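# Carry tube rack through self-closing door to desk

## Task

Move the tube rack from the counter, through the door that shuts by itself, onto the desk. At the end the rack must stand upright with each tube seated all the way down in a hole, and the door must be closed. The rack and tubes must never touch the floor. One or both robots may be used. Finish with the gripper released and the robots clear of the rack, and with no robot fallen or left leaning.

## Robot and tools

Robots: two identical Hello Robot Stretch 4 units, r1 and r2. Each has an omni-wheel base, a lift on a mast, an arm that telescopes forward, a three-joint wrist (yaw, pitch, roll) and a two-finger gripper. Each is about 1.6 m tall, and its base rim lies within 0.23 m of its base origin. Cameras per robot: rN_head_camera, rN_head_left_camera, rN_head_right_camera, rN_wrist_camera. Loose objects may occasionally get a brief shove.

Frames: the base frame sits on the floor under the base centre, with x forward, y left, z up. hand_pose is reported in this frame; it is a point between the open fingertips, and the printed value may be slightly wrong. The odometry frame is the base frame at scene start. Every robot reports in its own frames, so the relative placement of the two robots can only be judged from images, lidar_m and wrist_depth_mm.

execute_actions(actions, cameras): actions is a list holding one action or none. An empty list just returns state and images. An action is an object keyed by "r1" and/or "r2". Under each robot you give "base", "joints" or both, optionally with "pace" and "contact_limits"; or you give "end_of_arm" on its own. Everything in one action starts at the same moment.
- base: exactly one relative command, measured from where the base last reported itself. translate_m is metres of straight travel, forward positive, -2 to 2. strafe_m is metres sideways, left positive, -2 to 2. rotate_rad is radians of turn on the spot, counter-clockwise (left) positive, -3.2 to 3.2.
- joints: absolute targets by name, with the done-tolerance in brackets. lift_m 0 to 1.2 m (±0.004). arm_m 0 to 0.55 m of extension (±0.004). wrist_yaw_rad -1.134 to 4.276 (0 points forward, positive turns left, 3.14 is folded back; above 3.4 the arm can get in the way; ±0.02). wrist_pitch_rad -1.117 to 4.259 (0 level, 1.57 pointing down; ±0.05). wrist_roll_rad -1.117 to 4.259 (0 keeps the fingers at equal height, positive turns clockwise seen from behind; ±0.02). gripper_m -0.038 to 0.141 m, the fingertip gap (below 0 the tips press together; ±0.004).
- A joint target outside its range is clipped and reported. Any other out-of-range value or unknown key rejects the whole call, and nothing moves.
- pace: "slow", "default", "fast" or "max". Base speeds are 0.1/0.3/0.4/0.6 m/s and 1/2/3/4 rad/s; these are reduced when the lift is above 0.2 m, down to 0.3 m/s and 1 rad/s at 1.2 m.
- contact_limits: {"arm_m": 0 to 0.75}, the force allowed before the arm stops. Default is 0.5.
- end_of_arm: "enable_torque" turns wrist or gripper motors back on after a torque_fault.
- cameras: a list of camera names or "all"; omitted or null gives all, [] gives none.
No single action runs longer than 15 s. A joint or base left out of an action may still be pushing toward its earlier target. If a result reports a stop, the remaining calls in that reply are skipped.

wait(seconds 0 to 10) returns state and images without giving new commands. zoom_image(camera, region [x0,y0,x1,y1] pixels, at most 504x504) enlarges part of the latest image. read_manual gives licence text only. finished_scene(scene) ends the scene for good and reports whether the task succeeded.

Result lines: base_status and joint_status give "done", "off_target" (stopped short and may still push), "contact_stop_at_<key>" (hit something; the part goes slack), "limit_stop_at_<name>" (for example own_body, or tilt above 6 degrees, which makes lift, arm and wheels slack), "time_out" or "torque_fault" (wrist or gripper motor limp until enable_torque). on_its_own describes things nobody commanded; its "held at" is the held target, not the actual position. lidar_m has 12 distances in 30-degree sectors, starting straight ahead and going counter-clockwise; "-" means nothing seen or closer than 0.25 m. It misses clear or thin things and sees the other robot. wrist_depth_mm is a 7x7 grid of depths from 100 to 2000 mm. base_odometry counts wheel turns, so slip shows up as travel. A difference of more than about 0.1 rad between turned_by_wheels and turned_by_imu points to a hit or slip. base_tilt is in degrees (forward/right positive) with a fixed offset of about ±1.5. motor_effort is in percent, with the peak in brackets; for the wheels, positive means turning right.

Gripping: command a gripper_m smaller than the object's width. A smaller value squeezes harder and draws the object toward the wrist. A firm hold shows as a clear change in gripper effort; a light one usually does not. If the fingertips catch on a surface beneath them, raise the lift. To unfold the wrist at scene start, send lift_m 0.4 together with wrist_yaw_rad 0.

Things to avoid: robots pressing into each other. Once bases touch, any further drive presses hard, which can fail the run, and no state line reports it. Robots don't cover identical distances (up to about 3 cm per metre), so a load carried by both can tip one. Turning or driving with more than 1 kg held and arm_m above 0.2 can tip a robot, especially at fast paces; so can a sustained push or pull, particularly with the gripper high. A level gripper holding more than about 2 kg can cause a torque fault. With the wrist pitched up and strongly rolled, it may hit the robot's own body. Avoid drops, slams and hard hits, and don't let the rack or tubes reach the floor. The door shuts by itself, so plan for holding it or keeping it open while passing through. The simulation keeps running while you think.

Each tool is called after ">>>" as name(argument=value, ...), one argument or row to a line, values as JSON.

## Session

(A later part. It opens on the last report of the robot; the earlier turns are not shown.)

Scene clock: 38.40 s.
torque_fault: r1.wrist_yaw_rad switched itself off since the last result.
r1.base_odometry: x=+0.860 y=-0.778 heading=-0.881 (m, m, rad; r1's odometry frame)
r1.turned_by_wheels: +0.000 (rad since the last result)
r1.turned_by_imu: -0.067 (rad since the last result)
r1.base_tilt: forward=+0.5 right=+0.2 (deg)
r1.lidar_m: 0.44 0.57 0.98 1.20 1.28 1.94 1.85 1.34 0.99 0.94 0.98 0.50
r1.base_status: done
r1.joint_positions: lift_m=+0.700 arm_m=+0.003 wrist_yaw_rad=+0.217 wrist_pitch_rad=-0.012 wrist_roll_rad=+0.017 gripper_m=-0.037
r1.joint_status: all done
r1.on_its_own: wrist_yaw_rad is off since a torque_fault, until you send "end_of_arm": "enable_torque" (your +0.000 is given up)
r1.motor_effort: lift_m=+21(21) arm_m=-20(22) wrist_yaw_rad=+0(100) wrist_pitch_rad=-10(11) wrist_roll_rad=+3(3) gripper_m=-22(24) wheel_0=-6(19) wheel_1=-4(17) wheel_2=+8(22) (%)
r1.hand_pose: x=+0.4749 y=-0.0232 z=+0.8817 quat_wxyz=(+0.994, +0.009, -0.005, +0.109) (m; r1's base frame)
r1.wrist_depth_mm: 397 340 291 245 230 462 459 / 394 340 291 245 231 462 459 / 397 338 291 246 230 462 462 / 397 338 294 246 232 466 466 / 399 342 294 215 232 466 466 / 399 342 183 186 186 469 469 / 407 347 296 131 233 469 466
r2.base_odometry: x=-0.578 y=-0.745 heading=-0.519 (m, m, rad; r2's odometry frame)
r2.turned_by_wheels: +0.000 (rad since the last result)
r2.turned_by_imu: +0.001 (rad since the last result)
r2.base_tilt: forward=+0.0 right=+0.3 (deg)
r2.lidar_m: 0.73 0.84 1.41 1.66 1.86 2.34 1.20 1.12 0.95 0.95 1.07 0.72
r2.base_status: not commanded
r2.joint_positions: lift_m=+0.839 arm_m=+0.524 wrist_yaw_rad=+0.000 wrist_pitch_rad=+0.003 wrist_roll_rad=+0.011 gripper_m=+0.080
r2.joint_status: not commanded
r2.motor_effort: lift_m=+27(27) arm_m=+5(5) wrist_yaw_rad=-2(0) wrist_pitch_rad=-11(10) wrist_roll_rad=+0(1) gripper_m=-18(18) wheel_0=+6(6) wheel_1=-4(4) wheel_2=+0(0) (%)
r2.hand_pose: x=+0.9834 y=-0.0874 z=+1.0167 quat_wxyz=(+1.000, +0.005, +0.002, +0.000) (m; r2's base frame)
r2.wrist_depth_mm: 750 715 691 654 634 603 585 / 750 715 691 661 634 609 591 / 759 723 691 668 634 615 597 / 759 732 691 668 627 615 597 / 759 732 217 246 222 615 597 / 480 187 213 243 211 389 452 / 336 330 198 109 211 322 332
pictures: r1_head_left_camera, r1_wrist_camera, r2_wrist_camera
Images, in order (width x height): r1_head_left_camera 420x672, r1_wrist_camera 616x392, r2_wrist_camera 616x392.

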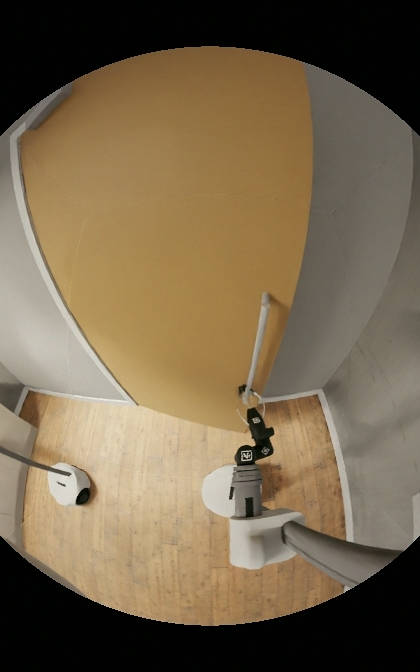

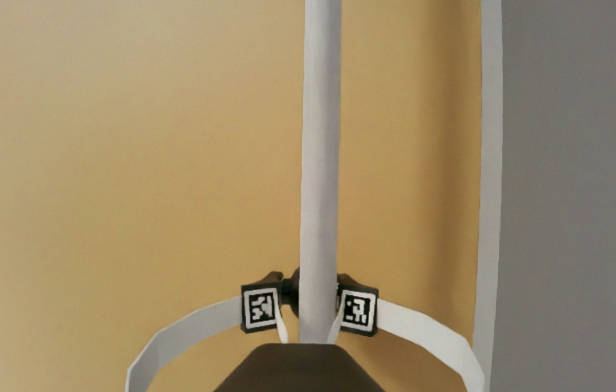

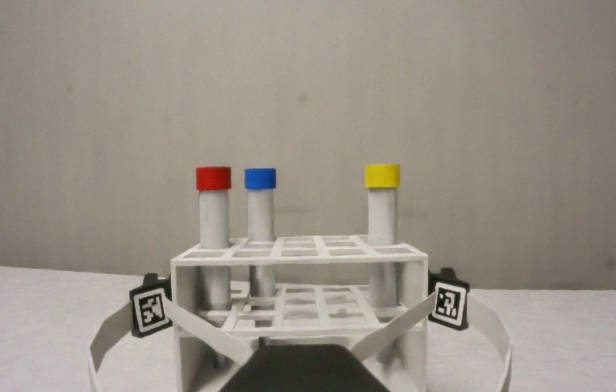

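>>> execute_actions(
  actions=[
    {"r1":{"base":{"translate_m":-0.35},"joints":{"arm_m":0.15},"pace":"slow"},"r2":{"base":{"rotate_rad":-0.18},"joints":{"arm_m":0},"pace":"slow"}},
  ],
  cameras=[],
)

>>> execute_actions(
  actions=[
    {"r1":{"base":{"strafe_m":0.25},"pace":"slow"},"r2":{"base":{"strafe_m":1.25}}},
  ],
  cameras=[],
)

>>> execute_actions(
  actions=[
    {"r1":{"base":{"translate_m":-0.15},"pace":"slow"},"r2":{"base":{"translate_m":-1.5}}},
  ],
  cameras=["r1_head_left_camera","r2_wrist_camera"],
)

Scene clock: 45.97 s.
r1.base_odometry: x=+0.638 y=-0.509 heading=-0.880 (m, m, rad; r1's odometry frame)
r1.turned_by_wheels: +0.000 (rad since the last result)
r1.turned_by_imu: +0.004 (rad since the last result)
r1.base_tilt: forward=+0.5 right=+0.3 (deg)
r1.lidar_m: 0.57 0.76 1.54 1.19 2.21 1.58 1.51 1.39 0.96 0.92 0.99 1.16
r1.base_status: done
r1.joint_positions: lift_m=+0.700 arm_m=+0.150 wrist_yaw_rad=+0.569 wrist_pitch_rad=-0.013 wrist_roll_rad=+0.017 gripper_m=-0.037
r1.joint_status: all done
r1.on_its_own: wrist_yaw_rad is off since a torque_fault, until you send "end_of_arm": "enable_torque" (your +0.000 is given up)
r1.motor_effort: lift_m=+21(21) arm_m=-3(17) wrist_yaw_rad=-1(0) wrist_pitch_rad=-9(11) wrist_roll_rad=+3(4) gripper_m=-24(24) wheel_0=-3(13) wheel_1=-9(10) wheel_2=+19(19) (%)
r1.hand_pose: x=+0.6114 y=+0.0819 z=+0.8819 quat_wxyz=(+0.960, +0.010, -0.004, +0.281) (m; r1's base frame)
r1.wrist_depth_mm: 1366 1118 569 274 228 174 160 / 1366 1118 559 274 229 174 - / 1366 1098 559 276 229 175 - / 1366 1098 554 274 229 175 878 / 1397 1138 549 273 228 174 - / 1397 1118 185 185 183 173 - / 1397 1138 559 127 225 161 1756
r2.base_odometry: x=-0.578 y=-0.745 heading=-0.699 (m, m, rad; r2's odometry frame)
r2.turned_by_wheels: -0.179 (rad since the last result)
r2.turned_by_imu: -0.181 (rad since the last result)
r2.base_tilt: forward=+0.0 right=+0.3 (deg)
r2.lidar_m: 0.43 0.79 1.11 1.66 1.74 1.31 1.19 1.13 0.98 0.94 1.00 0.78
r2.base_status: done
r2.joint_positions: lift_m=+0.839 arm_m=+0.003 wrist_yaw_rad=+0.000 wrist_pitch_rad=+0.003 wrist_roll_rad=+0.011 gripper_m=+0.080
r2.joint_status: all done
joint sent to its limit — the command would take r2.arm_m past its lower limit, so that joint was sent only as far as its limit.
r2.motor_effort: lift_m=+27(28) arm_m=-6(10) wrist_yaw_rad=+1(0) wrist_pitch_rad=-11(11) wrist_roll_rad=+0(0) gripper_m=-20(21) wheel_0=+2(7) wheel_1=+4(6) wheel_2=+1(5) (%)
r2.hand_pose: x=+0.4622 y=-0.0874 z=+1.0167 quat_wxyz=(+1.000, +0.005, +0.002, +0.000) (m; r2's base frame)
r2.wrist_depth_mm: 1138 1160 1160 1138 1160 1138 1138 / 1160 1160 1160 1160 1182 1138 1160 / 1160 1160 1160 1160 1160 1160 1160 / 1160 1160 1160 1160 1160 1182 1182 / 917 917 216 246 222 1160 1160 / 539 187 214 243 211 500 1098 / 544 539 198 109 210 525 1098
pictures: none
No camera images: the call's "cameras" was empty. Leave "cameras" out to get every camera's image.

Scene clock: 51.47 s.
r1.base_odometry: x=+0.831 y=-0.350 heading=-0.882 (m, m, rad; r1's odometry frame)
r1.turned_by_wheels: -0.001 (rad since the last result)
r1.turned_by_imu: -0.005 (rad since the last result)
r1.base_tilt: forward=+0.4 right=+0.2 (deg)
r1.lidar_m: 0.63 0.88 1.52 1.86 1.35 1.36 1.51 1.54 1.22 1.16 1.24 0.55
r1.base_status: done
r1.joint_positions: lift_m=+0.700 arm_m=+0.150 wrist_yaw_rad=-0.261 wrist_pitch_rad=-0.014 wrist_roll_rad=+0.017 gripper_m=-0.038
r1.joint_status: not commanded
r1.on_its_own: wrist_yaw_rad is off since a torque_fault, until you send "end_of_arm": "enable_torque" (your +0.000 is given up)
r1.motor_effort: lift_m=+21(21) arm_m=-2(3) wrist_yaw_rad=-1(0) wrist_pitch_rad=-5(11) wrist_roll_rad=+3(3) gripper_m=-20(24) wheel_0=-17(18) wheel_1=-1(8) wheel_2=+3(17) (%)
r1.hand_pose: x=+0.5775 y=-0.1590 z=+0.8823 quat_wxyz=(+0.991, +0.007, -0.008, -0.130) (m; r1's base frame)
r1.wrist_depth_mm: 312 290 270 244 235 931 991 / 314 290 268 245 236 946 1025 / 312 291 268 245 235 931 1025 / 314 291 270 245 236 931 1025 / 314 291 271 214 238 946 1025 / 315 294 183 187 185 946 1042 / 319 291 272 129 237 960 1042
r2.base_odometry: x=+0.226 y=+0.212 heading=-0.699 (m, m, rad; r2's odometry frame)
r2.turned_by_wheels: +0.000 (rad since the last result)
r2.turned_by_imu: +0.002 (rad since the last result)
r2.base_tilt: forward=+0.0 right=+0.3 (deg)
r2.lidar_m: 0.43 0.57 0.43 0.39 0.42 0.58 1.74 1.34 1.35 2.19 1.08 0.83
r2.base_status: done
r2.joint_positions: lift_m=+0.840 arm_m=+0.003 wrist_yaw_rad=+0.000 wrist_pitch_rad=+0.003 wrist_roll_rad=+0.011 gripper_m=+0.080
r2.joint_status: not commanded
r2.motor_effort: lift_m=+26(27) arm_m=-6(6) wrist_yaw_rad=-2(0) wrist_pitch_rad=-11(12) wrist_roll_rad=+0(0) gripper_m=-19(19) wheel_0=-3(10) wheel_1=+1(11) wheel_2=+0(1) (%)
r2.hand_pose: x=+0.4621 y=-0.0874 z=+1.0168 quat_wxyz=(+1.000, +0.005, +0.002, +0.000) (m; r2's base frame)
r2.wrist_depth_mm: 707 1025 1182 1160 1182 1160 1160 / 715 1060 1182 1182 1182 1182 1182 / 715 1042 1182 1182 1182 1182 1205 / 715 1042 244 1182 1182 1182 1205 / 707 1025 216 246 220 842 809 / 699 187 213 243 211 554 559 / 691 1008 198 109 211 580 580
pictures: none
No camera images: the call's "cameras" was empty. Leave "cameras" out to get every camera's image.

Scene clock: 57.93 s.
r1.base_odometry: x=+0.736 y=-0.235 heading=-0.882 (m, m, rad; r1's odometry frame)
r1.turned_by_wheels: -0.001 (rad since the last result)
r1.turned_by_imu: +0.001 (rad since the last result)
r1.base_tilt: forward=+0.4 right=+0.2 (deg)
r1.lidar_m: 0.57 0.97 1.71 1.88 1.96 1.44 0.75 0.78 1.21 1.17 1.27 0.61
r1.base_status: done
r1.joint_positions: lift_m=+0.700 arm_m=+0.150 wrist_yaw_rad=+0.098 wrist_pitch_rad=-0.014 wrist_roll_rad=+0.017 gripper_m=-0.037
r1.joint_status: not commanded
r1.on_its_own: wrist_yaw_rad is off since a torque_fault, until you send "end_of_arm": "enable_torque" (your +0.000 is given up)
r1.motor_effort: lift_m=+21(21) arm_m=-2(3) wrist_yaw_rad=+0(0) wrist_pitch_rad=-5(6) wrist_roll_rad=+3(3) gripper_m=-21(21) wheel_0=-12(19) wheel_1=-8(8) wheel_2=+9(11) (%)
r1.hand_pose: x=+0.6170 y=-0.0587 z=+0.8822 quat_wxyz=(+0.999, +0.009, -0.007, +0.049) (m; r1's base frame)
r1.wrist_depth_mm: 866 544 366 253 224 192 831 / 866 539 364 254 225 193 854 / 866 535 366 253 226 193 842 / 866 535 364 255 227 194 831 / 891 539 364 214 225 194 842 / 891 544 183 187 186 193 831 / 891 549 366 131 225 187 854
r2.base_odometry: x=-0.922 y=+1.177 heading=-0.699 (m, m, rad; r2's odometry frame)
r2.turned_by_wheels: -0.001 (rad since the last result)
r2.turned_by_imu: +0.001 (rad since the last result)
r2.base_tilt: forward=+0.0 right=+0.3 (deg)
r2.lidar_m: 0.42 0.61 0.46 0.42 0.46 0.63 0.79 0.78 1.14 0.83 0.78 2.42
r2.base_status: done
r2.joint_positions: lift_m=+0.840 arm_m=+0.003 wrist_yaw_rad=+0.000 wrist_pitch_rad=+0.004 wrist_roll_rad=+0.011 gripper_m=+0.080
r2.joint_status: not commanded
r2.motor_effort: lift_m=+26(26) arm_m=-5(6) wrist_yaw_rad=+1(1) wrist_pitch_rad=-12(12) wrist_roll_rad=+0(0) gripper_m=-19(20) wheel_0=-4(6) wheel_1=-3(7) wheel_2=+0(9) (%)
r2.hand_pose: x=+0.4621 y=-0.0874 z=+1.0168 quat_wxyz=(+1.000, +0.005, +0.002, +0.000) (m; r2's base frame)
r2.wrist_depth_mm: 750 1098 - - - - - / 759 1118 - - - - - / 759 1118 - - - - - / 750 1098 1537 - - - - / 759 1098 217 246 220 - - / 750 187 213 243 211 - - / 732 1060 198 109 211 - -
pictures: r1_head_left_camera, r2_wrist_camera
Images, in order (width x height): r1_head_left_camera 420x672, r2_wrist_camera 616x392.

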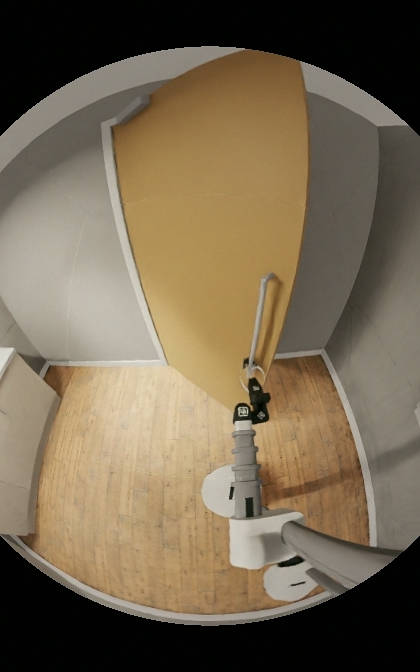

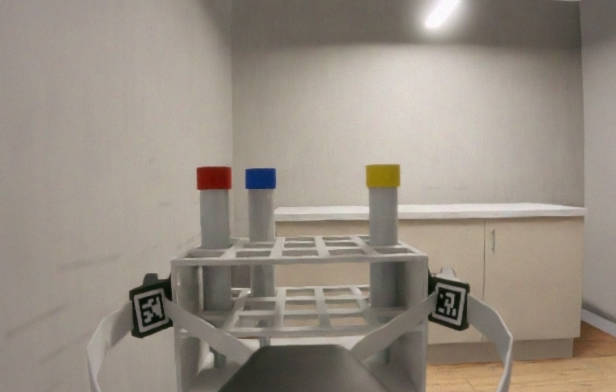

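>>> execute_actions(
  actions=[
    {"r1":{"base":{"strafe_m":0.72},"joints":{"arm_m":0.08},"pace":"slow"},"r2":{"base":{"rotate_rad":-1.55},"pace":"slow"}},
  ],
  cameras=[],
)

>>> execute_actions(
  actions=[
    {"r2":{"base":{"strafe_m":0.38}}},
  ],
  cameras=["r1_head_left_camera","r2_head_camera"],
)

Scene clock: 66.90 s.
r1.base_odometry: x=+1.292 y=+0.222 heading=-0.884 (m, m, rad; r1's odometry frame)
r1.turned_by_wheels: -0.001 (rad since the last result)
r1.turned_by_imu: -0.012 (rad since the last result)
r1.base_tilt: forward=+0.4 right=+0.2 (deg)
r1.lidar_m: 0.81 1.23 1.20 1.13 1.19 1.49 1.39 1.35 1.22 1.90 0.41 0.39
r1.base_status: done
r1.joint_positions: lift_m=+0.700 arm_m=+0.082 wrist_yaw_rad=-1.039 wrist_pitch_rad=-0.013 wrist_roll_rad=+0.017 gripper_m=-0.038
r1.joint_status: all done
r1.on_its_own: wrist_yaw_rad is off since a torque_fault, until you send "end_of_arm": "enable_torque" (your +0.000 is given up)
r1.motor_effort: lift_m=+21(21) arm_m=-10(20) wrist_yaw_rad=+0(0) wrist_pitch_rad=-8(9) wrist_roll_rad=+3(4) gripper_m=-19(23) wheel_0=-11(18) wheel_1=+2(5) wheel_2=-5(8) (%)
r1.hand_pose: x=+0.3237 y=-0.2929 z=+0.8820 quat_wxyz=(+0.868, +0.004, -0.010, -0.496) (m; r1's base frame)
r1.wrist_depth_mm: 312 290 268 244 234 1618 1499 / 312 290 268 244 235 1618 1537 / 314 290 270 245 236 1576 1537 / 314 289 270 244 236 1618 1537 / 317 293 270 246 236 1661 1464 / 317 293 183 188 186 1576 1499 / 319 291 272 124 237 1576 1499
r2.base_odometry: x=-0.922 y=+1.178 heading=-2.249 (m, m, rad; r2's odometry frame)
r2.turned_by_wheels: -1.549 (rad since the last result)
r2.turned_by_imu: -1.568 (rad since the last result)
r2.base_tilt: forward=+0.0 right=+0.3 (deg)
r2.lidar_m: 0.41 1.30 1.25 1.57 0.62 0.45 0.42 0.46 0.67 0.79 0.82 1.13
r2.base_status: done
r2.joint_positions: lift_m=+0.840 arm_m=+0.003 wrist_yaw_rad=+0.000 wrist_pitch_rad=+0.004 wrist_roll_rad=+0.011 gripper_m=+0.080
r2.joint_status: not commanded
r2.motor_effort: lift_m=+26(26) arm_m=-5(6) wrist_yaw_rad=+0(1) wrist_pitch_rad=-11(11) wrist_roll_rad=+0(0) gripper_m=-19(20) wheel_0=+3(6) wheel_1=+3(7) wheel_2=+1(6) (%)
r2.hand_pose: x=+0.4621 y=-0.0874 z=+1.0168 quat_wxyz=(+1.000, +0.005, +0.002, +0.000) (m; r2's base frame)
r2.wrist_depth_mm: 1229 - - 1863 1863 1499 1042 / 1229 - - 1863 1863 1537 1025 / 1229 - - 1921 1863 1537 1060 / 1229 - 246 1921 1863 1537 1060 / 1229 - 216 246 222 1537 1042 / 1205 187 214 243 211 1255 1060 / 1182 - 198 109 211 1537 1060
pictures: none
No camera images: the call's "cameras" was empty. Leave "cameras" out to get every camera's image.

Scene clock: 69.50 s.
r1.base_odometry: x=+1.292 y=+0.222 heading=-0.884 (m, m, rad; r1's odometry frame)
r1.turned_by_wheels: +0.000 (rad since the last result)
r1.turned_by_imu: +0.001 (rad since the last result)
r1.base_tilt: forward=+0.4 right=+0.2 (deg)
r1.lidar_m: 0.82 1.23 1.20 1.14 1.21 1.47 1.39 1.00 0.88 1.89 0.39 0.38
r1.base_status: not commanded
r1.joint_positions: lift_m=+0.700 arm_m=+0.082 wrist_yaw_rad=-1.039 wrist_pitch_rad=-0.013 wrist_roll_rad=+0.017 gripper_m=-0.038
r1.joint_status: not commanded
r1.on_its_own: wrist_yaw_rad is off since a torque_fault, until you send "end_of_arm": "enable_torque" (your +0.000 is given up)
r1.motor_effort: lift_m=+21(21) arm_m=-11(10) wrist_yaw_rad=+0(0) wrist_pitch_rad=-7(7) wrist_roll_rad=+4(3) gripper_m=-18(18) wheel_0=-11(11) wheel_1=+2(2) wheel_2=-5(5) (%)
r1.hand_pose: x=+0.3237 y=-0.2929 z=+0.8820 quat_wxyz=(+0.868, +0.004, -0.010, -0.496) (m; r1's base frame)
r1.wrist_depth_mm: 312 290 268 242 235 1576 1464 / 312 289 268 243 235 1618 1499 / 312 290 270 243 237 1576 1464 / 315 291 270 246 236 1661 1499 / 315 290 270 245 236 1618 1499 / 315 293 184 188 186 1661 1464 / 317 290 272 125 237 1537 1499
r2.base_odometry: x=-0.626 y=+0.939 heading=-2.249 (m, m, rad; r2's odometry frame)
r2.turned_by_wheels: +0.000 (rad since the last result)
r2.turned_by_imu: +0.001 (rad since the last result)
r2.base_tilt: forward=+0.0 right=+0.3 (deg)
r2.lidar_m: 0.43 1.00 1.16 1.52 0.60 0.44 0.42 0.45 0.64 1.16 1.21 1.76
r2.base_status: done
r2.joint_positions: lift_m=+0.840 arm_m=+0.003 wrist_yaw_rad=+0.000 wrist_pitch_rad=+0.004 wrist_roll_rad=+0.011 gripper_m=+0.080
r2.joint_status: not commanded
r2.motor_effort: lift_m=+26(26) arm_m=-5(6) wrist_yaw_rad=-1(0) wrist_pitch_rad=-13(11) wrist_roll_rad=+0(0) gripper_m=-23(19) wheel_0=-2(11) wheel_1=+1(11) wheel_2=+0(0) (%)
r2.hand_pose: x=+0.4621 y=-0.0874 z=+1.0168 quat_wxyz=(+1.000, +0.005, +0.002, +0.000) (m; r2's base frame)
r2.wrist_depth_mm: 1863 1366 - - 1863 1808 1537 / 1921 1366 - - 1863 1921 1576 / 1921 1397 - - 1921 1921 1576 / 1921 1366 248 - 1921 1921 1618 / 1921 1118 216 245 221 1921 1576 / 1921 186 213 243 211 1863 1618 / 1921 1229 198 109 211 1921 1618
pictures: r1_head_left_camera, r2_head_camera
Images, in order (width x height): r1_head_left_camera 420x672, r2_head_camera 420x560.

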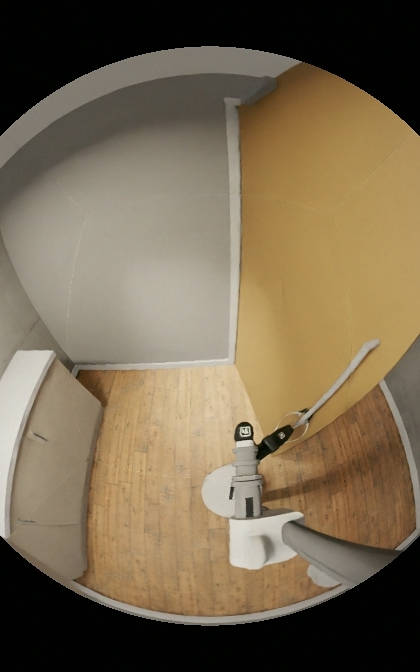

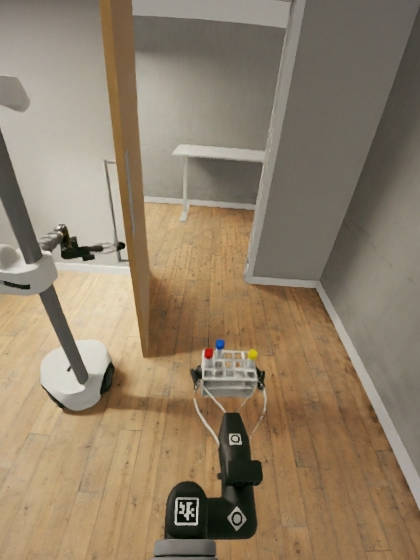

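>>> execute_actions(
  actions=[
    {"r2":{"base":{"translate_m":1.5}}},
  ],
  cameras=["r2_head_camera"],
)

Scene clock: 76.23 s.
r1.base_odometry: x=+1.292 y=+0.222 heading=-0.884 (m, m, rad; r1's odometry frame)
r1.turned_by_wheels: +0.000 (rad since the last result)
r1.turned_by_imu: +0.001 (rad since the last result)
r1.base_tilt: forward=+0.5 right=+0.3 (deg)
r1.lidar_m: 0.82 1.27 1.19 1.14 1.19 1.47 1.39 1.43 1.91 1.89 0.41 0.39
r1.base_status: not commanded
r1.joint_positions: lift_m=+0.700 arm_m=+0.082 wrist_yaw_rad=-1.039 wrist_pitch_rad=-0.013 wrist_roll_rad=+0.017 gripper_m=-0.038
r1.joint_status: not commanded
r1.on_its_own: wrist_yaw_rad is off since a torque_fault, until you send "end_of_arm": "enable_torque" (your +0.000 is given up)
r1.motor_effort: lift_m=+21(21) arm_m=-10(10) wrist_yaw_rad=+0(0) wrist_pitch_rad=-7(8) wrist_roll_rad=+3(4) gripper_m=-18(19) wheel_0=-11(11) wheel_1=+2(2) wheel_2=-5(5) (%)
r1.hand_pose: x=+0.3237 y=-0.2929 z=+0.8820 quat_wxyz=(+0.868, +0.004, -0.010, -0.496) (m; r1's base frame)
r1.wrist_depth_mm: 312 290 268 243 234 1618 1464 / 312 290 267 243 235 1618 1499 / 314 290 268 244 235 1576 1499 / 314 290 270 245 236 1576 1499 / 315 291 270 246 236 1618 1537 / 315 293 183 187 185 1618 1464 / 319 291 271 125 236 1576 1537
r2.base_odometry: x=-1.566 y=-0.229 heading=-2.248 (m, m, rad; r2's odometry frame)
r2.turned_by_wheels: +0.001 (rad since the last result)
r2.turned_by_imu: +0.000 (rad since the last result)
r2.base_tilt: forward=+0.0 right=+0.3 (deg)
r2.lidar_m: 0.43 0.64 0.39 0.35 0.36 0.75 1.94 1.68 1.28 1.24 0.94 0.82
r2.base_status: done
r2.joint_positions: lift_m=+0.840 arm_m=+0.003 wrist_yaw_rad=+0.000 wrist_pitch_rad=+0.004 wrist_roll_rad=+0.011 gripper_m=+0.080
r2.joint_status: not commanded
r2.motor_effort: lift_m=+26(26) arm_m=-5(6) wrist_yaw_rad=-1(0) wrist_pitch_rad=-12(12) wrist_roll_rad=+0(1) gripper_m=-19(22) wheel_0=+3(7) wheel_1=+3(7) wheel_2=+0(10) (%)
r2.hand_pose: x=+0.4621 y=-0.0874 z=+1.0168 quat_wxyz=(+1.000, +0.005, +0.002, +0.000) (m; r2's base frame)
r2.wrist_depth_mm: - - - - - - 1138 / - - - - - - 1661 / - - - - - - 1708 / - - - - 1808 - 1708 / - - 216 246 222 - 1708 / - 187 214 243 211 - 1661 / - - 198 109 210 - 1160
pictures: r2_head_camera
Images, in order (width x height): r2_head_camera 420x560.

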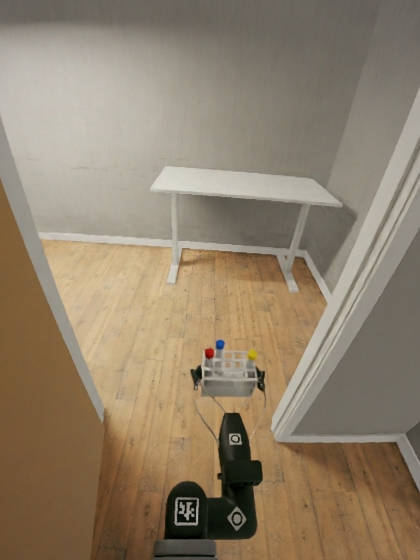

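>>> execute_actions(
  actions=[
    {"r2":{"base":{"translate_m":1.3},"joints":{"lift_m":1.02}}},
  ],
  cameras=[],
)

>>> execute_actions(
  actions=[
    {"r1":{"base":{"strafe_m":-0.72},"joints":{"arm_m":0.15},"pace":"slow"},"r2":{"base":{"strafe_m":-0.15},"joints":{"arm_m":0.45},"pace":"slow","contact_limits":{"arm_m":0.15}}},
  ],
  cameras=["r2_head_camera","r2_wrist_camera"],
)

Scene clock: 82.57 s.
r1.base_odometry: x=+1.292 y=+0.222 heading=-0.884 (m, m, rad; r1's odometry frame)
r1.turned_by_wheels: +0.000 (rad since the last result)
r1.turned_by_imu: +0.001 (rad since the last result)
r1.base_tilt: forward=+0.4 right=+0.2 (deg)
r1.lidar_m: 0.82 1.25 1.19 1.14 1.19 1.49 1.39 1.43 1.88 1.89 0.39 0.38
r1.base_status: not commanded
r1.joint_positions: lift_m=+0.700 arm_m=+0.082 wrist_yaw_rad=-1.039 wrist_pitch_rad=-0.013 wrist_roll_rad=+0.017 gripper_m=-0.038
r1.joint_status: not commanded
r1.on_its_own: wrist_yaw_rad is off since a torque_fault, until you send "end_of_arm": "enable_torque" (your +0.000 is given up)
r1.motor_effort: lift_m=+21(21) arm_m=-11(10) wrist_yaw_rad=-1(0) wrist_pitch_rad=-7(7) wrist_roll_rad=+4(3) gripper_m=-18(17) wheel_0=-11(11) wheel_1=+2(2) wheel_2=-5(5) (%)
r1.hand_pose: x=+0.3237 y=-0.2929 z=+0.8820 quat_wxyz=(+0.868, +0.004, -0.010, -0.496) (m; r1's base frame)
r1.wrist_depth_mm: 312 290 268 243 234 1537 1499 / 314 290 268 244 236 1576 1537 / 314 290 268 244 236 1576 1499 / 312 290 271 245 236 1618 1537 / 315 290 271 245 236 1661 1537 / 317 291 184 188 185 1618 1499 / 315 290 272 125 236 1576 1537
r2.base_odometry: x=-2.381 y=-1.243 heading=-2.248 (m, m, rad; r2's odometry frame)
r2.turned_by_wheels: +0.001 (rad since the last result)
r2.turned_by_imu: +0.000 (rad since the last result)
r2.base_tilt: forward=+0.0 right=+0.3 (deg)
r2.lidar_m: 0.43 0.76 2.21 1.77 0.70 0.74 1.40 0.72 0.72 1.26 1.01 0.47
r2.base_status: done
r2.joint_positions: lift_m=+1.020 arm_m=+0.003 wrist_yaw_rad=+0.000 wrist_pitch_rad=+0.004 wrist_roll_rad=+0.011 gripper_m=+0.080
r2.joint_status: all done
r2.motor_effort: lift_m=+27(29) arm_m=-6(5) wrist_yaw_rad=+1(1) wrist_pitch_rad=-12(13) wrist_roll_rad=+0(0) gripper_m=-19(19) wheel_0=+3(8) wheel_1=+4(7) wheel_2=-1(11) (%)
r2.hand_pose: x=+0.4621 y=-0.0874 z=+1.1967 quat_wxyz=(+1.000, +0.005, +0.002, +0.000) (m; r2's base frame)
r2.wrist_depth_mm: 1255 1281 1255 1229 1229 1255 1229 / 1255 1255 1255 1229 1255 1255 1229 / 1255 1255 1255 1255 1229 1255 1229 / 1255 1255 245 1255 1255 1255 1255 / 1281 1255 216 247 223 1255 1255 / 1281 186 214 243 211 723 842 / 634 621 198 109 211 597 603
pictures: none
No camera images: the call's "cameras" was empty. Leave "cameras" out to get every camera's image.

Scene clock: 90.93 s.
r1.base_odometry: x=+0.736 y=-0.235 heading=-0.884 (m, m, rad; r1's odometry frame)
r1.turned_by_wheels: -0.001 (rad since the last result)
r1.turned_by_imu: +0.001 (rad since the last result)
r1.base_tilt: forward=+0.5 right=+0.2 (deg)
r1.lidar_m: 0.57 0.94 1.72 1.87 1.97 1.43 1.36 1.40 1.22 1.17 1.25 0.60
r1.base_status: done
r1.joint_positions: lift_m=+0.700 arm_m=+0.150 wrist_yaw_rad=+0.141 wrist_pitch_rad=-0.014 wrist_roll_rad=+0.017 gripper_m=-0.037
r1.joint_status: all done
r1.on_its_own: wrist_yaw_rad is off since a torque_fault, until you send "end_of_arm": "enable_torque" (your +0.000 is given up)
r1.motor_effort: lift_m=+21(21) arm_m=+1(12) wrist_yaw_rad=+0(0) wrist_pitch_rad=-3(8) wrist_roll_rad=+2(3) gripper_m=-21(21) wheel_0=-5(9) wheel_1=-7(7) wheel_2=+5(11) (%)
r1.hand_pose: x=+0.6187 y=-0.0459 z=+0.8823 quat_wxyz=(+0.997, +0.009, -0.007, +0.071) (m; r1's base frame)
r1.wrist_depth_mm: 904 591 382 255 224 186 820 / 878 574 375 255 226 187 820 / 904 569 377 255 226 187 820 / 917 569 377 253 225 188 820 / 904 574 375 214 225 189 831 / 904 585 182 186 185 191 831 / 904 585 377 130 225 182 831
r2.base_odometry: x=-2.497 y=-1.149 heading=-2.248 (m, m, rad; r2's odometry frame)
r2.turned_by_wheels: +0.000 (rad since the last result)
r2.turned_by_imu: +0.001 (rad since the last result)
r2.base_tilt: forward=+0.0 right=+0.3 (deg)
r2.lidar_m: 0.71 0.77 2.23 1.79 0.82 0.86 0.99 0.62 0.75 1.11 1.00 0.74
r2.base_status: done
r2.joint_positions: lift_m=+1.020 arm_m=+0.449 wrist_yaw_rad=+0.000 wrist_pitch_rad=+0.004 wrist_roll_rad=+0.011 gripper_m=+0.080
r2.joint_status: all done
r2.motor_effort: lift_m=+27(27) arm_m=+6(5) wrist_yaw_rad=+1(1) wrist_pitch_rad=-11(10) wrist_roll_rad=+0(0) gripper_m=-20(21) wheel_0=+3(8) wheel_1=-3(8) wheel_2=+0(3) (%)
r2.contact_limits: arm_m 0.15
r2.hand_pose: x=+0.9084 y=-0.0874 z=+1.1967 quat_wxyz=(+1.000, +0.005, +0.002, +0.000) (m; r2's base frame)
r2.wrist_depth_mm: 820 820 809 809 809 809 809 / 820 809 820 820 809 809 809 / 820 831 831 820 820 809 820 / 831 820 831 831 820 820 820 / 831 820 216 246 223 831 820 / 831 187 214 243 211 723 831 / 627 621 198 109 211 603 603
pictures: r2_head_camera, r2_wrist_camera
Images, in order (width x height): r2_head_camera 420x560, r2_wrist_camera 616x392.

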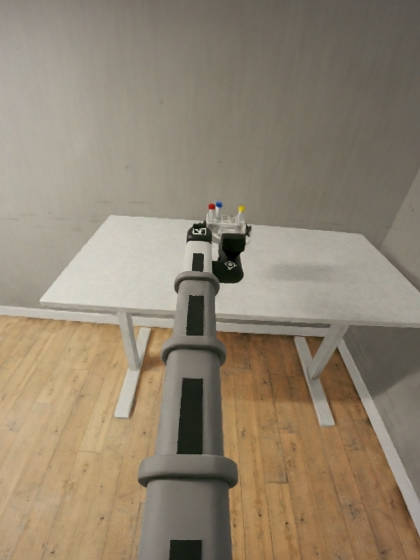

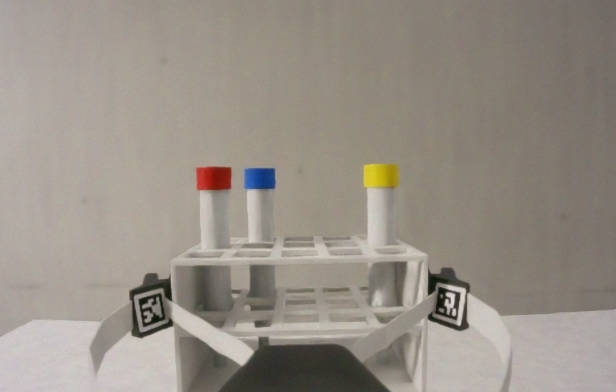

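>>> execute_actions(
  actions=[
    {"r1":{"base":{"translate_m":0.2},"pace":"slow"},"r2":{"joints":{"lift_m":0.84},"pace":"slow"}},
  ],
  cameras=[],
)

>>> execute_actions(
  actions=[
    {"r1":{"base":{"strafe_m":-0.27},"joints":{"arm_m":0.55},"pace":"slow"}},
  ],
  cameras=["r1_head_camera"],
)

Scene clock: 97.47 s.
r1.base_odometry: x=+0.862 y=-0.390 heading=-0.885 (m, m, rad; r1's odometry frame)
r1.turned_by_wheels: -0.001 (rad since the last result)
r1.turned_by_imu: -0.002 (rad since the last result)
r1.base_tilt: forward=+0.4 right=+0.3 (deg)
r1.lidar_m: 0.62 0.83 1.42 1.87 1.95 1.64 1.54 1.61 1.24 1.17 1.24 0.54
r1.base_status: done
r1.joint_positions: lift_m=+0.700 arm_m=+0.150 wrist_yaw_rad=-0.309 wrist_pitch_rad=-0.015 wrist_roll_rad=+0.017 gripper_m=-0.038
r1.joint_status: not commanded
r1.on_its_own: wrist_yaw_rad is off since a torque_fault, until you send "end_of_arm": "enable_torque" (your +0.000 is given up)
r1.motor_effort: lift_m=+21(21) arm_m=+1(1) wrist_yaw_rad=-1(0) wrist_pitch_rad=-4(4) wrist_roll_rad=+3(3) gripper_m=-21(22) wheel_0=-12(12) wheel_1=-1(5) wheel_2=-1(1) (%)
r1.hand_pose: x=+0.5691 y=-0.1709 z=+0.8823 quat_wxyz=(+0.988, +0.007, -0.008, -0.154) (m; r1's base frame)
r1.wrist_depth_mm: 278 268 257 244 239 931 1025 / 281 268 258 245 239 946 1025 / 281 270 259 246 241 931 1042 / 281 271 258 246 242 931 1042 / 282 272 262 213 241 960 1042 / 282 273 183 187 185 976 1042 / 283 272 263 129 243 976 1025
r2.base_odometry: x=-2.497 y=-1.149 heading=-2.248 (m, m, rad; r2's odometry frame)
r2.turned_by_wheels: +0.000 (rad since the last result)
r2.turned_by_imu: +0.001 (rad since the last result)
r2.base_tilt: forward=+0.1 right=+0.3 (deg)
r2.lidar_m: 0.72 0.77 2.23 1.79 0.82 0.83 0.88 0.61 0.76 1.13 0.99 0.74
r2.base_status: not commanded
r2.joint_positions: lift_m=+0.840 arm_m=+0.449 wrist_yaw_rad=+0.000 wrist_pitch_rad=+0.004 wrist_roll_rad=+0.011 gripper_m=+0.080
r2.joint_status: all done
r2.motor_effort: lift_m=+15(26) arm_m=+5(5) wrist_yaw_rad=-1(0) wrist_pitch_rad=-12(13) wrist_roll_rad=+1(0) gripper_m=-22(19) wheel_0=+3(3) wheel_1=-3(3) wheel_2=-1(0) (%)
r2.hand_pose: x=+0.9084 y=-0.0874 z=+1.0177 quat_wxyz=(+1.000, +0.005, +0.002, +0.000) (m; r2's base frame)
r2.wrist_depth_mm: 820 820 798 809 809 809 809 / 820 809 820 820 809 809 809 / 820 820 809 820 820 820 820 / 831 831 820 820 820 820 820 / 683 683 216 245 223 634 621 / 366 186 213 243 211 296 345 / 255 252 198 109 211 244 246
pictures: none
No camera images: the call's "cameras" was empty. Leave "cameras" out to get every camera's image.

Scene clock: 103.10 s.
r1.base_odometry: x=+0.653 y=-0.561 heading=-0.886 (m, m, rad; r1's odometry frame)
r1.turned_by_wheels: +0.000 (rad since the last result)
r1.turned_by_imu: +0.001 (rad since the last result)
r1.base_tilt: forward=+0.5 right=+0.2 (deg)
r1.lidar_m: 0.95 1.07 1.44 2.16 2.24 1.64 1.54 1.40 0.94 0.89 0.96 1.10
r1.base_status: done
r1.joint_positions: lift_m=+0.700 arm_m=+0.550 wrist_yaw_rad=+0.230 wrist_pitch_rad=-0.014 wrist_roll_rad=+0.017 gripper_m=-0.037
r1.joint_status: all done
r1.on_its_own: wrist_yaw_rad is off since a torque_fault, until you send "end_of_arm": "enable_torque" (your +0.000 is given up)
r1.motor_effort: lift_m=+21(21) arm_m=+0(16) wrist_yaw_rad=-1(0) wrist_pitch_rad=-5(5) wrist_roll_rad=+2(2) gripper_m=-22(22) wheel_0=-6(12) wheel_1=-4(9) wheel_2=+5(6) (%)
r1.hand_pose: x=+1.0212 y=-0.0195 z=+0.8823 quat_wxyz=(+0.993, +0.009, -0.006, +0.115) (m; r1's base frame)
r1.wrist_depth_mm: 286 273 258 244 238 239 245 / 287 273 262 245 239 240 246 / 289 276 262 246 239 241 247 / 290 277 262 246 239 242 247 / 290 278 263 214 241 242 247 / 291 276 183 186 185 243 249 / 291 277 265 130 242 243 248
r2.base_odometry: x=-2.497 y=-1.149 heading=-2.248 (m, m, rad; r2's odometry frame)
r2.turned_by_wheels: +0.000 (rad since the last result)
r2.turned_by_imu: +0.001 (rad since the last result)
r2.base_tilt: forward=+0.0 right=+0.3 (deg)
r2.lidar_m: 0.71 0.75 2.20 1.77 0.81 0.62 0.59 0.60 0.75 1.12 1.01 0.75
r2.base_status: not commanded
r2.joint_positions: lift_m=+0.840 arm_m=+0.449 wrist_yaw_rad=+0.000 wrist_pitch_rad=+0.004 wrist_roll_rad=+0.011 gripper_m=+0.080
r2.joint_status: not commanded
r2.motor_effort: lift_m=+15(15) arm_m=+6(5) wrist_yaw_rad=+0(0) wrist_pitch_rad=-11(11) wrist_roll_rad=+0(0) gripper_m=-20(23) wheel_0=+3(3) wheel_1=-3(3) wheel_2=+0(0) (%)
r2.hand_pose: x=+0.9084 y=-0.0874 z=+1.0177 quat_wxyz=(+1.000, +0.005, +0.002, +0.000) (m; r2's base frame)
r2.wrist_depth_mm: 820 820 809 820 809 820 809 / 831 820 820 809 820 809 809 / 820 820 820 809 809 809 809 / 831 831 831 820 820 820 820 / 683 683 217 245 223 634 615 / 366 187 214 243 211 297 345 / 255 252 198 109 211 245 246
pictures: r1_head_camera
Images, in order (width x height): r1_head_camera 420x560.

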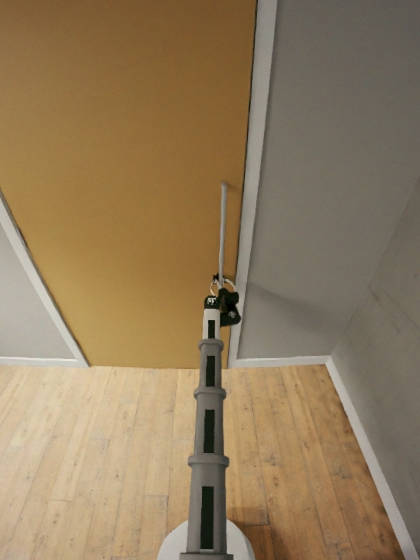

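>>> execute_actions(
  actions=[
    {"r1":{"joints":{"gripper_m":0.07}},"r2":{"joints":{"lift_m":0.83},"pace":"slow"}},
  ],
  cameras=[],
)

>>> execute_actions(
  actions=[
    {"r1":{"joints":{"arm_m":0.2}},"r2":{"joints":{"gripper_m":0.141}}},
  ],
  cameras=[],
)

>>> execute_actions(
  actions=[
    {"r2":{"joints":{"arm_m":0.1}}},
  ],
  cameras=["r1_wrist_camera","r2_wrist_camera"],
)

>>> zoom_image(
  camera="r2_wrist_camera",
  region=[220,150,400,290],
)

Scene clock: 105.43 s.
r1.base_odometry: x=+0.653 y=-0.561 heading=-0.885 (m, m, rad; r1's odometry frame)
r1.turned_by_wheels: +0.000 (rad since the last result)
r1.turned_by_imu: +0.001 (rad since the last result)
r1.base_tilt: forward=+0.4 right=+0.2 (deg)
r1.lidar_m: 1.01 1.11 1.42 2.15 2.23 1.66 1.55 1.40 0.94 0.89 0.95 1.13
r1.base_status: not commanded
r1.joint_positions: lift_m=+0.700 arm_m=+0.550 wrist_yaw_rad=+0.279 wrist_pitch_rad=-0.014 wrist_roll_rad=+0.017 gripper_m=+0.070
r1.joint_status: all done
r1.on_its_own: wrist_yaw_rad is off since a torque_fault, until you send "end_of_arm": "enable_torque" (your +0.000 is given up)
r1.motor_effort: lift_m=+21(21) arm_m=+0(0) wrist_yaw_rad=+0(0) wrist_pitch_rad=-5(4) wrist_roll_rad=+3(2) gripper_m=-2(22) wheel_0=-5(6) wheel_1=-3(4) wheel_2=+5(5) (%)
r1.hand_pose: x=+1.0218 y=-0.0045 z=+0.8823 quat_wxyz=(+0.990, +0.010, -0.006, +0.139) (m; r1's base frame)
r1.wrist_depth_mm: 324 306 290 273 256 247 226 / 325 307 289 274 258 249 228 / 325 309 290 274 258 249 229 / 325 307 291 277 259 250 229 / 327 309 290 277 259 247 230 / 327 310 204 278 201 240 229 / 330 312 294 125 263 236 229
r2.base_odometry: x=-2.497 y=-1.149 heading=-2.248 (m, m, rad; r2's odometry frame)
r2.turned_by_wheels: +0.000 (rad since the last result)
r2.turned_by_imu: +0.000 (rad since the last result)
r2.base_tilt: forward=+0.0 right=+0.3 (deg)
r2.lidar_m: 0.72 0.75 2.21 1.77 0.80 0.60 0.57 0.61 0.75 1.13 1.02 0.73
r2.base_status: not commanded
r2.joint_positions: lift_m=+0.830 arm_m=+0.449 wrist_yaw_rad=+0.000 wrist_pitch_rad=+0.004 wrist_roll_rad=+0.011 gripper_m=+0.080
r2.joint_status: all done
r2.motor_effort: lift_m=+15(15) arm_m=+5(6) wrist_yaw_rad=+0(1) wrist_pitch_rad=-12(12) wrist_roll_rad=+0(0) gripper_m=-21(23) wheel_0=+3(3) wheel_1=-3(3) wheel_2=+0(0) (%)
r2.hand_pose: x=+0.9084 y=-0.0874 z=+1.0077 quat_wxyz=(+1.000, +0.005, +0.002, +0.000) (m; r2's base frame)
r2.wrist_depth_mm: 820 809 809 809 809 809 809 / 820 820 820 820 820 809 809 / 820 820 831 820 820 820 820 / 842 831 820 820 820 820 831 / 634 627 217 244 222 580 564 / 338 187 213 242 211 272 319 / 236 231 198 109 211 224 227
pictures: none
No camera images: the call's "cameras" was empty. Leave "cameras" out to get every camera's image.

Scene clock: 107.60 s.
r1.base_odometry: x=+0.653 y=-0.561 heading=-0.885 (m, m, rad; r1's odometry frame)
r1.turned_by_wheels: +0.000 (rad since the last result)
r1.turned_by_imu: -0.087 (rad since the last result)
r1.base_tilt: forward=+0.4 right=+0.2 (deg)
r1.lidar_m: 0.82 0.94 1.31 2.12 2.18 1.70 1.56 1.59 1.00 0.91 0.97 1.10
r1.base_status: not commanded
r1.joint_positions: lift_m=+0.700 arm_m=+0.202 wrist_yaw_rad=+0.480 wrist_pitch_rad=-0.014 wrist_roll_rad=+0.018 gripper_m=+0.070
r1.joint_status: all done
r1.on_its_own: wrist_yaw_rad is off since a torque_fault, until you send "end_of_arm": "enable_torque" (your +0.000 is given up)
r1.motor_effort: lift_m=+21(21) arm_m=-10(25) wrist_yaw_rad=+0(0) wrist_pitch_rad=-5(9) wrist_roll_rad=+1(2) gripper_m=-1(15) wheel_0=-1(10) wheel_1=+0(19) wheel_2=+0(15) (%)
r1.hand_pose: x=+0.6689 y=+0.0555 z=+0.8821 quat_wxyz=(+0.971, +0.010, -0.005, +0.238) (m; r1's base frame)
r1.wrist_depth_mm: 788 661 559 492 439 410 500 / 798 647 564 492 436 407 504 / 788 661 564 492 439 407 504 / 788 661 564 492 439 413 508 / 788 668 554 496 430 413 508 / 788 668 204 496 216 410 504 / 798 683 569 125 442 459 508
r2.base_odometry: x=-2.497 y=-1.149 heading=-2.248 (m, m, rad; r2's odometry frame)
r2.turned_by_wheels: +0.000 (rad since the last result)
r2.turned_by_imu: +0.000 (rad since the last result)
r2.base_tilt: forward=+0.0 right=+0.3 (deg)
r2.lidar_m: 0.72 0.76 2.21 1.79 0.82 0.69 0.67 0.63 0.73 1.13 1.00 0.74
r2.base_status: not commanded
r2.joint_positions: lift_m=+0.830 arm_m=+0.449 wrist_yaw_rad=+0.000 wrist_pitch_rad=+0.003 wrist_roll_rad=+0.011 gripper_m=+0.141
r2.joint_status: all done
r2.motor_effort: lift_m=+15(15) arm_m=+5(5) wrist_yaw_rad=+1(1) wrist_pitch_rad=-11(13) wrist_roll_rad=+0(0) gripper_m=-1(20) wheel_0=+3(4) wheel_1=-3(3) wheel_2=+0(0) (%)
r2.hand_pose: x=+0.9084 y=-0.0874 z=+1.0078 quat_wxyz=(+1.000, +0.005, +0.002, +0.000) (m; r2's base frame)
r2.wrist_depth_mm: 809 820 809 809 809 809 809 / 820 820 820 820 798 809 820 / 820 820 820 809 820 820 820 / 831 831 255 820 831 820 820 / 640 634 236 473 238 585 569 / 338 213 224 224 216 297 319 / 236 233 229 109 229 226 228
pictures: none
No camera images: the call's "cameras" was empty. Leave "cameras" out to get every camera's image.

Scene clock: 109.77 s.
r1.base_odometry: x=+0.653 y=-0.561 heading=-0.885 (m, m, rad; r1's odometry frame)
r1.turned_by_wheels: +0.000 (rad since the last result)
r1.turned_by_imu: +0.000 (rad since the last result)
r1.base_tilt: forward=+0.4 right=+0.2 (deg)
r1.lidar_m: 0.95 1.04 1.32 2.11 2.17 1.72 1.56 1.58 1.01 0.91 0.96 1.14
r1.base_status: not commanded
r1.joint_positions: lift_m=+0.700 arm_m=+0.202 wrist_yaw_rad=+0.480 wrist_pitch_rad=-0.014 wrist_roll_rad=+0.018 gripper_m=+0.070
r1.joint_status: not commanded
r1.on_its_own: wrist_yaw_rad is off since a torque_fault, until you send "end_of_arm": "enable_torque" (your +0.000 is given up)
r1.motor_effort: lift_m=+21(21) arm_m=-10(10) wrist_yaw_rad=+0(0) wrist_pitch_rad=-7(5) wrist_roll_rad=+2(1) gripper_m=-2(1) wheel_0=-1(0) wheel_1=+1(1) wheel_2=+0(0) (%)
r1.hand_pose: x=+0.6689 y=+0.0555 z=+0.8821 quat_wxyz=(+0.971, +0.010, -0.005, +0.238) (m; r1's base frame)
r1.wrist_depth_mm: 820 723 668 609 559 517 508 / 809 732 661 603 564 521 500 / 809 732 668 609 559 521 504 / 820 741 661 609 564 525 504 / 820 741 654 609 559 525 504 / 842 750 204 615 218 521 504 / 831 750 676 124 569 517 508
r2.base_odometry: x=-2.497 y=-1.149 heading=-2.248 (m, m, rad; r2's odometry frame)
r2.turned_by_wheels: +0.000 (rad since the last result)
r2.turned_by_imu: +0.000 (rad since the last result)
r2.base_tilt: forward=+0.0 right=+0.3 (deg)
r2.lidar_m: 0.71 0.75 2.21 1.77 0.81 0.60 0.58 0.62 0.74 1.12 0.98 0.75
r2.base_status: not commanded
r2.joint_positions: lift_m=+0.830 arm_m=+0.101 wrist_yaw_rad=+0.000 wrist_pitch_rad=+0.003 wrist_roll_rad=+0.011 gripper_m=+0.141
r2.joint_status: all done
r2.motor_effort: lift_m=+15(15) arm_m=-6(4) wrist_yaw_rad=-1(2) wrist_pitch_rad=-8(9) wrist_roll_rad=+0(0) gripper_m=-3(0) wheel_0=+3(3) wheel_1=-3(3) wheel_2=+0(1) (%)
r2.hand_pose: x=+0.5604 y=-0.0874 z=+1.0079 quat_wxyz=(+1.000, +0.005, +0.001, +0.000) (m; r2's base frame)
r2.wrist_depth_mm: 1160 1138 1160 1138 1160 1138 1138 / 1160 1160 1138 1138 1160 1138 1138 / 1160 1160 1160 1160 1160 1160 1160 / 1182 1182 1160 1138 1160 1138 1160 / 647 647 640 580 621 597 580 / 421 213 394 397 413 394 1160 / 1182 1182 1182 109 1182 1160 1160
pictures: r1_wrist_camera, r2_wrist_camera
Images, in order (width x height): r1_wrist_camera 616x392, r2_wrist_camera 616x392.

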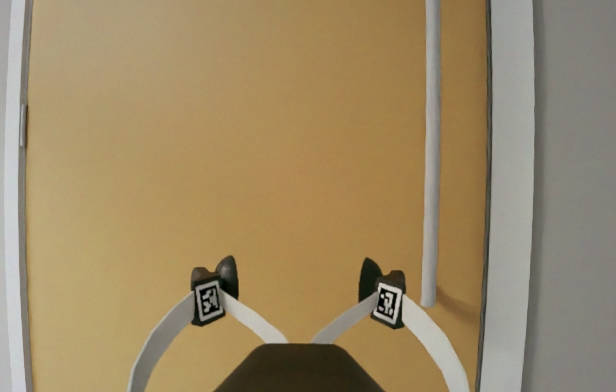

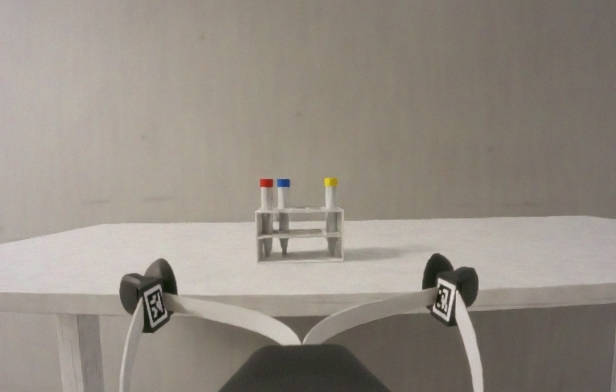

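Region (220, 150, 400, 290) of r2_wrist_camera's 616x392 image, scaled by 2.800.

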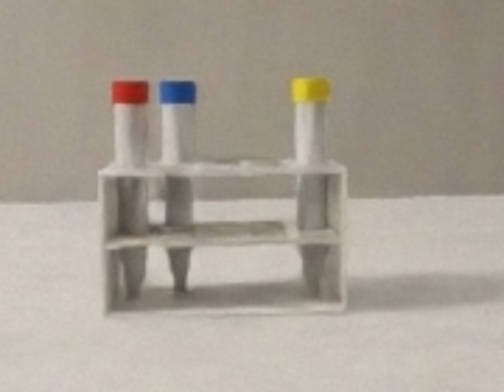

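>>> wait(
  seconds=3,
)

>>> finished_scene(
  scene=1,
)

Scene clock: 113.00 s.
r1.base_odometry: x=+0.653 y=-0.561 heading=-0.885 (m, m, rad; r1's odometry frame)
r1.turned_by_wheels: +0.000 (rad since the last result)
r1.turned_by_imu: +0.001 (rad since the last result)
r1.base_tilt: forward=+0.4 right=+0.2 (deg)
r1.lidar_m: 0.98 1.06 1.30 2.13 2.16 1.71 1.56 1.57 1.01 0.91 0.96 1.12
r1.base_status: not commanded
r1.joint_positions: lift_m=+0.700 arm_m=+0.202 wrist_yaw_rad=+0.480 wrist_pitch_rad=-0.014 wrist_roll_rad=+0.018 gripper_m=+0.070
r1.joint_status: not commanded
r1.on_its_own: wrist_yaw_rad is off since a torque_fault, until you send "end_of_arm": "enable_torque" (your +0.000 is given up)
r1.motor_effort: lift_m=+21(21) arm_m=-10(10) wrist_yaw_rad=+0(0) wrist_pitch_rad=-7(5) wrist_roll_rad=+2(1) gripper_m=-2(1) wheel_0=-1(0) wheel_1=+1(1) wheel_2=+0(0) (%)
r1.hand_pose: x=+0.6689 y=+0.0555 z=+0.8821 quat_wxyz=(+0.971, +0.010, -0.005, +0.238) (m; r1's base frame)
r1.wrist_depth_mm: 820 750 676 621 574 530 504 / 820 750 683 621 580 539 500 / 820 750 676 627 580 530 504 / 831 750 683 621 580 539 508 / 820 750 676 627 574 544 508 / 820 759 204 627 218 535 504 / 854 759 691 124 580 521 508
r2.base_odometry: x=-2.497 y=-1.149 heading=-2.248 (m, m, rad; r2's odometry frame)
r2.turned_by_wheels: +0.000 (rad since the last result)
r2.turned_by_imu: +0.000 (rad since the last result)
r2.base_tilt: forward=+0.1 right=+0.3 (deg)
r2.lidar_m: 0.71 0.77 2.20 1.78 0.82 0.59 0.58 0.61 0.75 1.11 1.01 0.76
r2.base_status: not commanded
r2.joint_positions: lift_m=+0.830 arm_m=+0.101 wrist_yaw_rad=+0.000 wrist_pitch_rad=+0.003 wrist_roll_rad=+0.011 gripper_m=+0.141
r2.joint_status: all done
r2.motor_effort: lift_m=+15(15) arm_m=-6(4) wrist_yaw_rad=-1(2) wrist_pitch_rad=-9(9) wrist_roll_rad=+0(0) gripper_m=-2(0) wheel_0=+3(3) wheel_1=-3(3) wheel_2=-1(1) (%)
r2.hand_pose: x=+0.5604 y=-0.0874 z=+1.0079 quat_wxyz=(+1.000, +0.005, +0.001, +0.000) (m; r2's base frame)
r2.wrist_depth_mm: 1138 1160 1138 1160 1138 1138 1138 / 1160 1138 1160 1160 1160 1160 1138 / 1182 1160 1160 1160 1160 1182 1160 / 1160 1160 1160 1160 1160 1160 1160 / 640 647 640 580 615 597 580 / 424 213 394 397 413 394 1160 / 1182 1182 1160 109 1182 1182 1182
wait: 3.00 s; at rest by 0.03 s
pictures: r1_head_camera, r1_head_left_camera, r1_head_right_camera, r1_wrist_camera, r2_head_camera, r2_head_left_camera, r2_head_right_camera, r2_wrist_camera
Images, in order (width x height): r1_head_camera 420x560, r1_head_left_camera 420x672, r1_head_right_camera 420x672, r1_wrist_camera 616x392, r2_head_camera 420x560, r2_head_left_camera 420x672, r2_head_right_camera 420x672, r2_wrist_camera 616x392.

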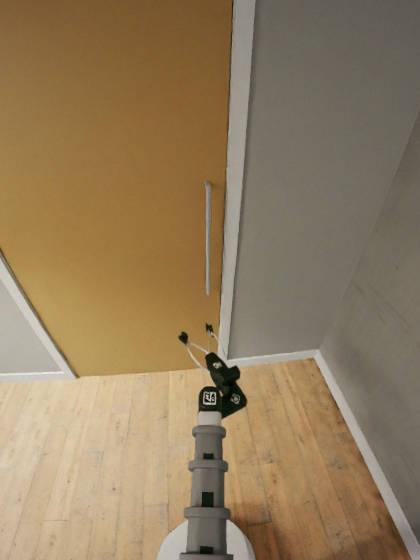

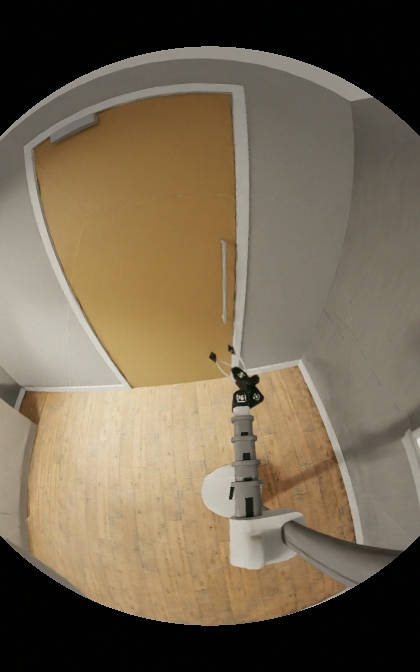

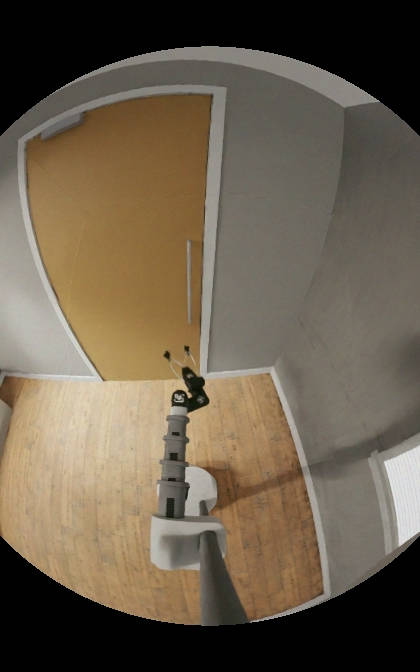

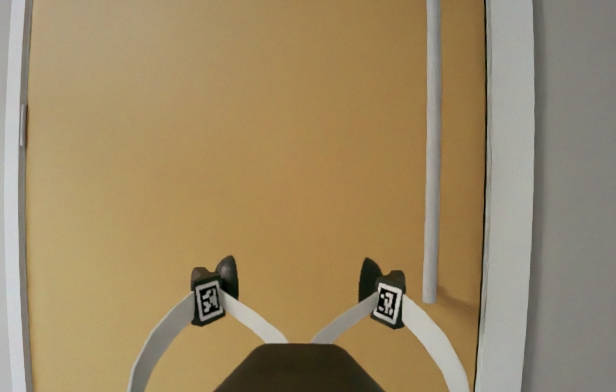

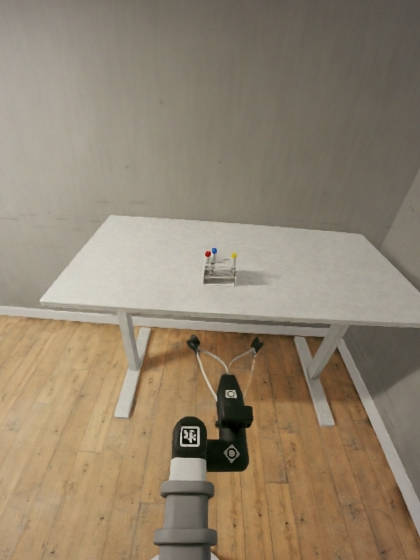

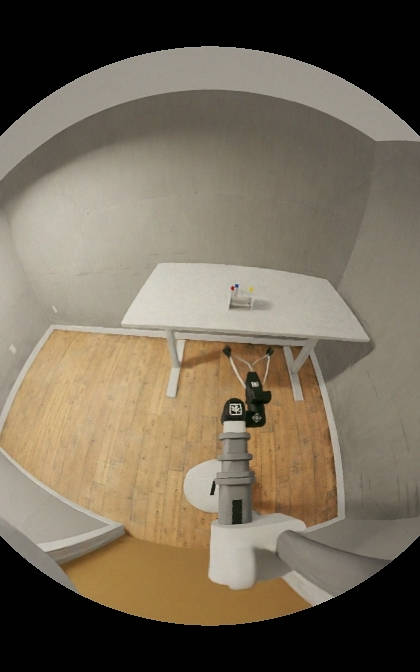

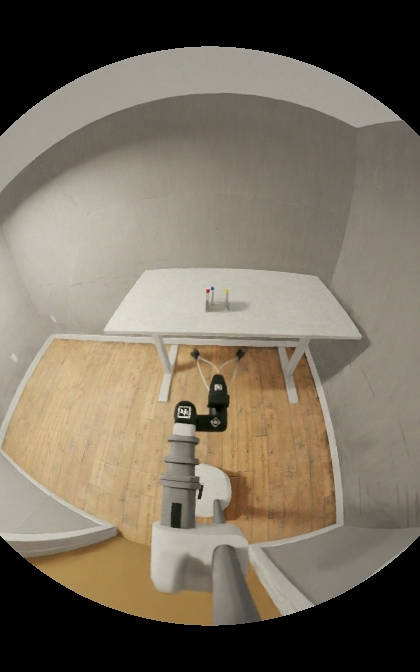

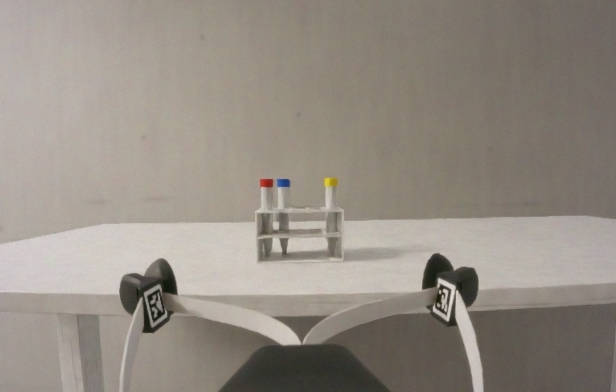

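The scene is finished: the task was done.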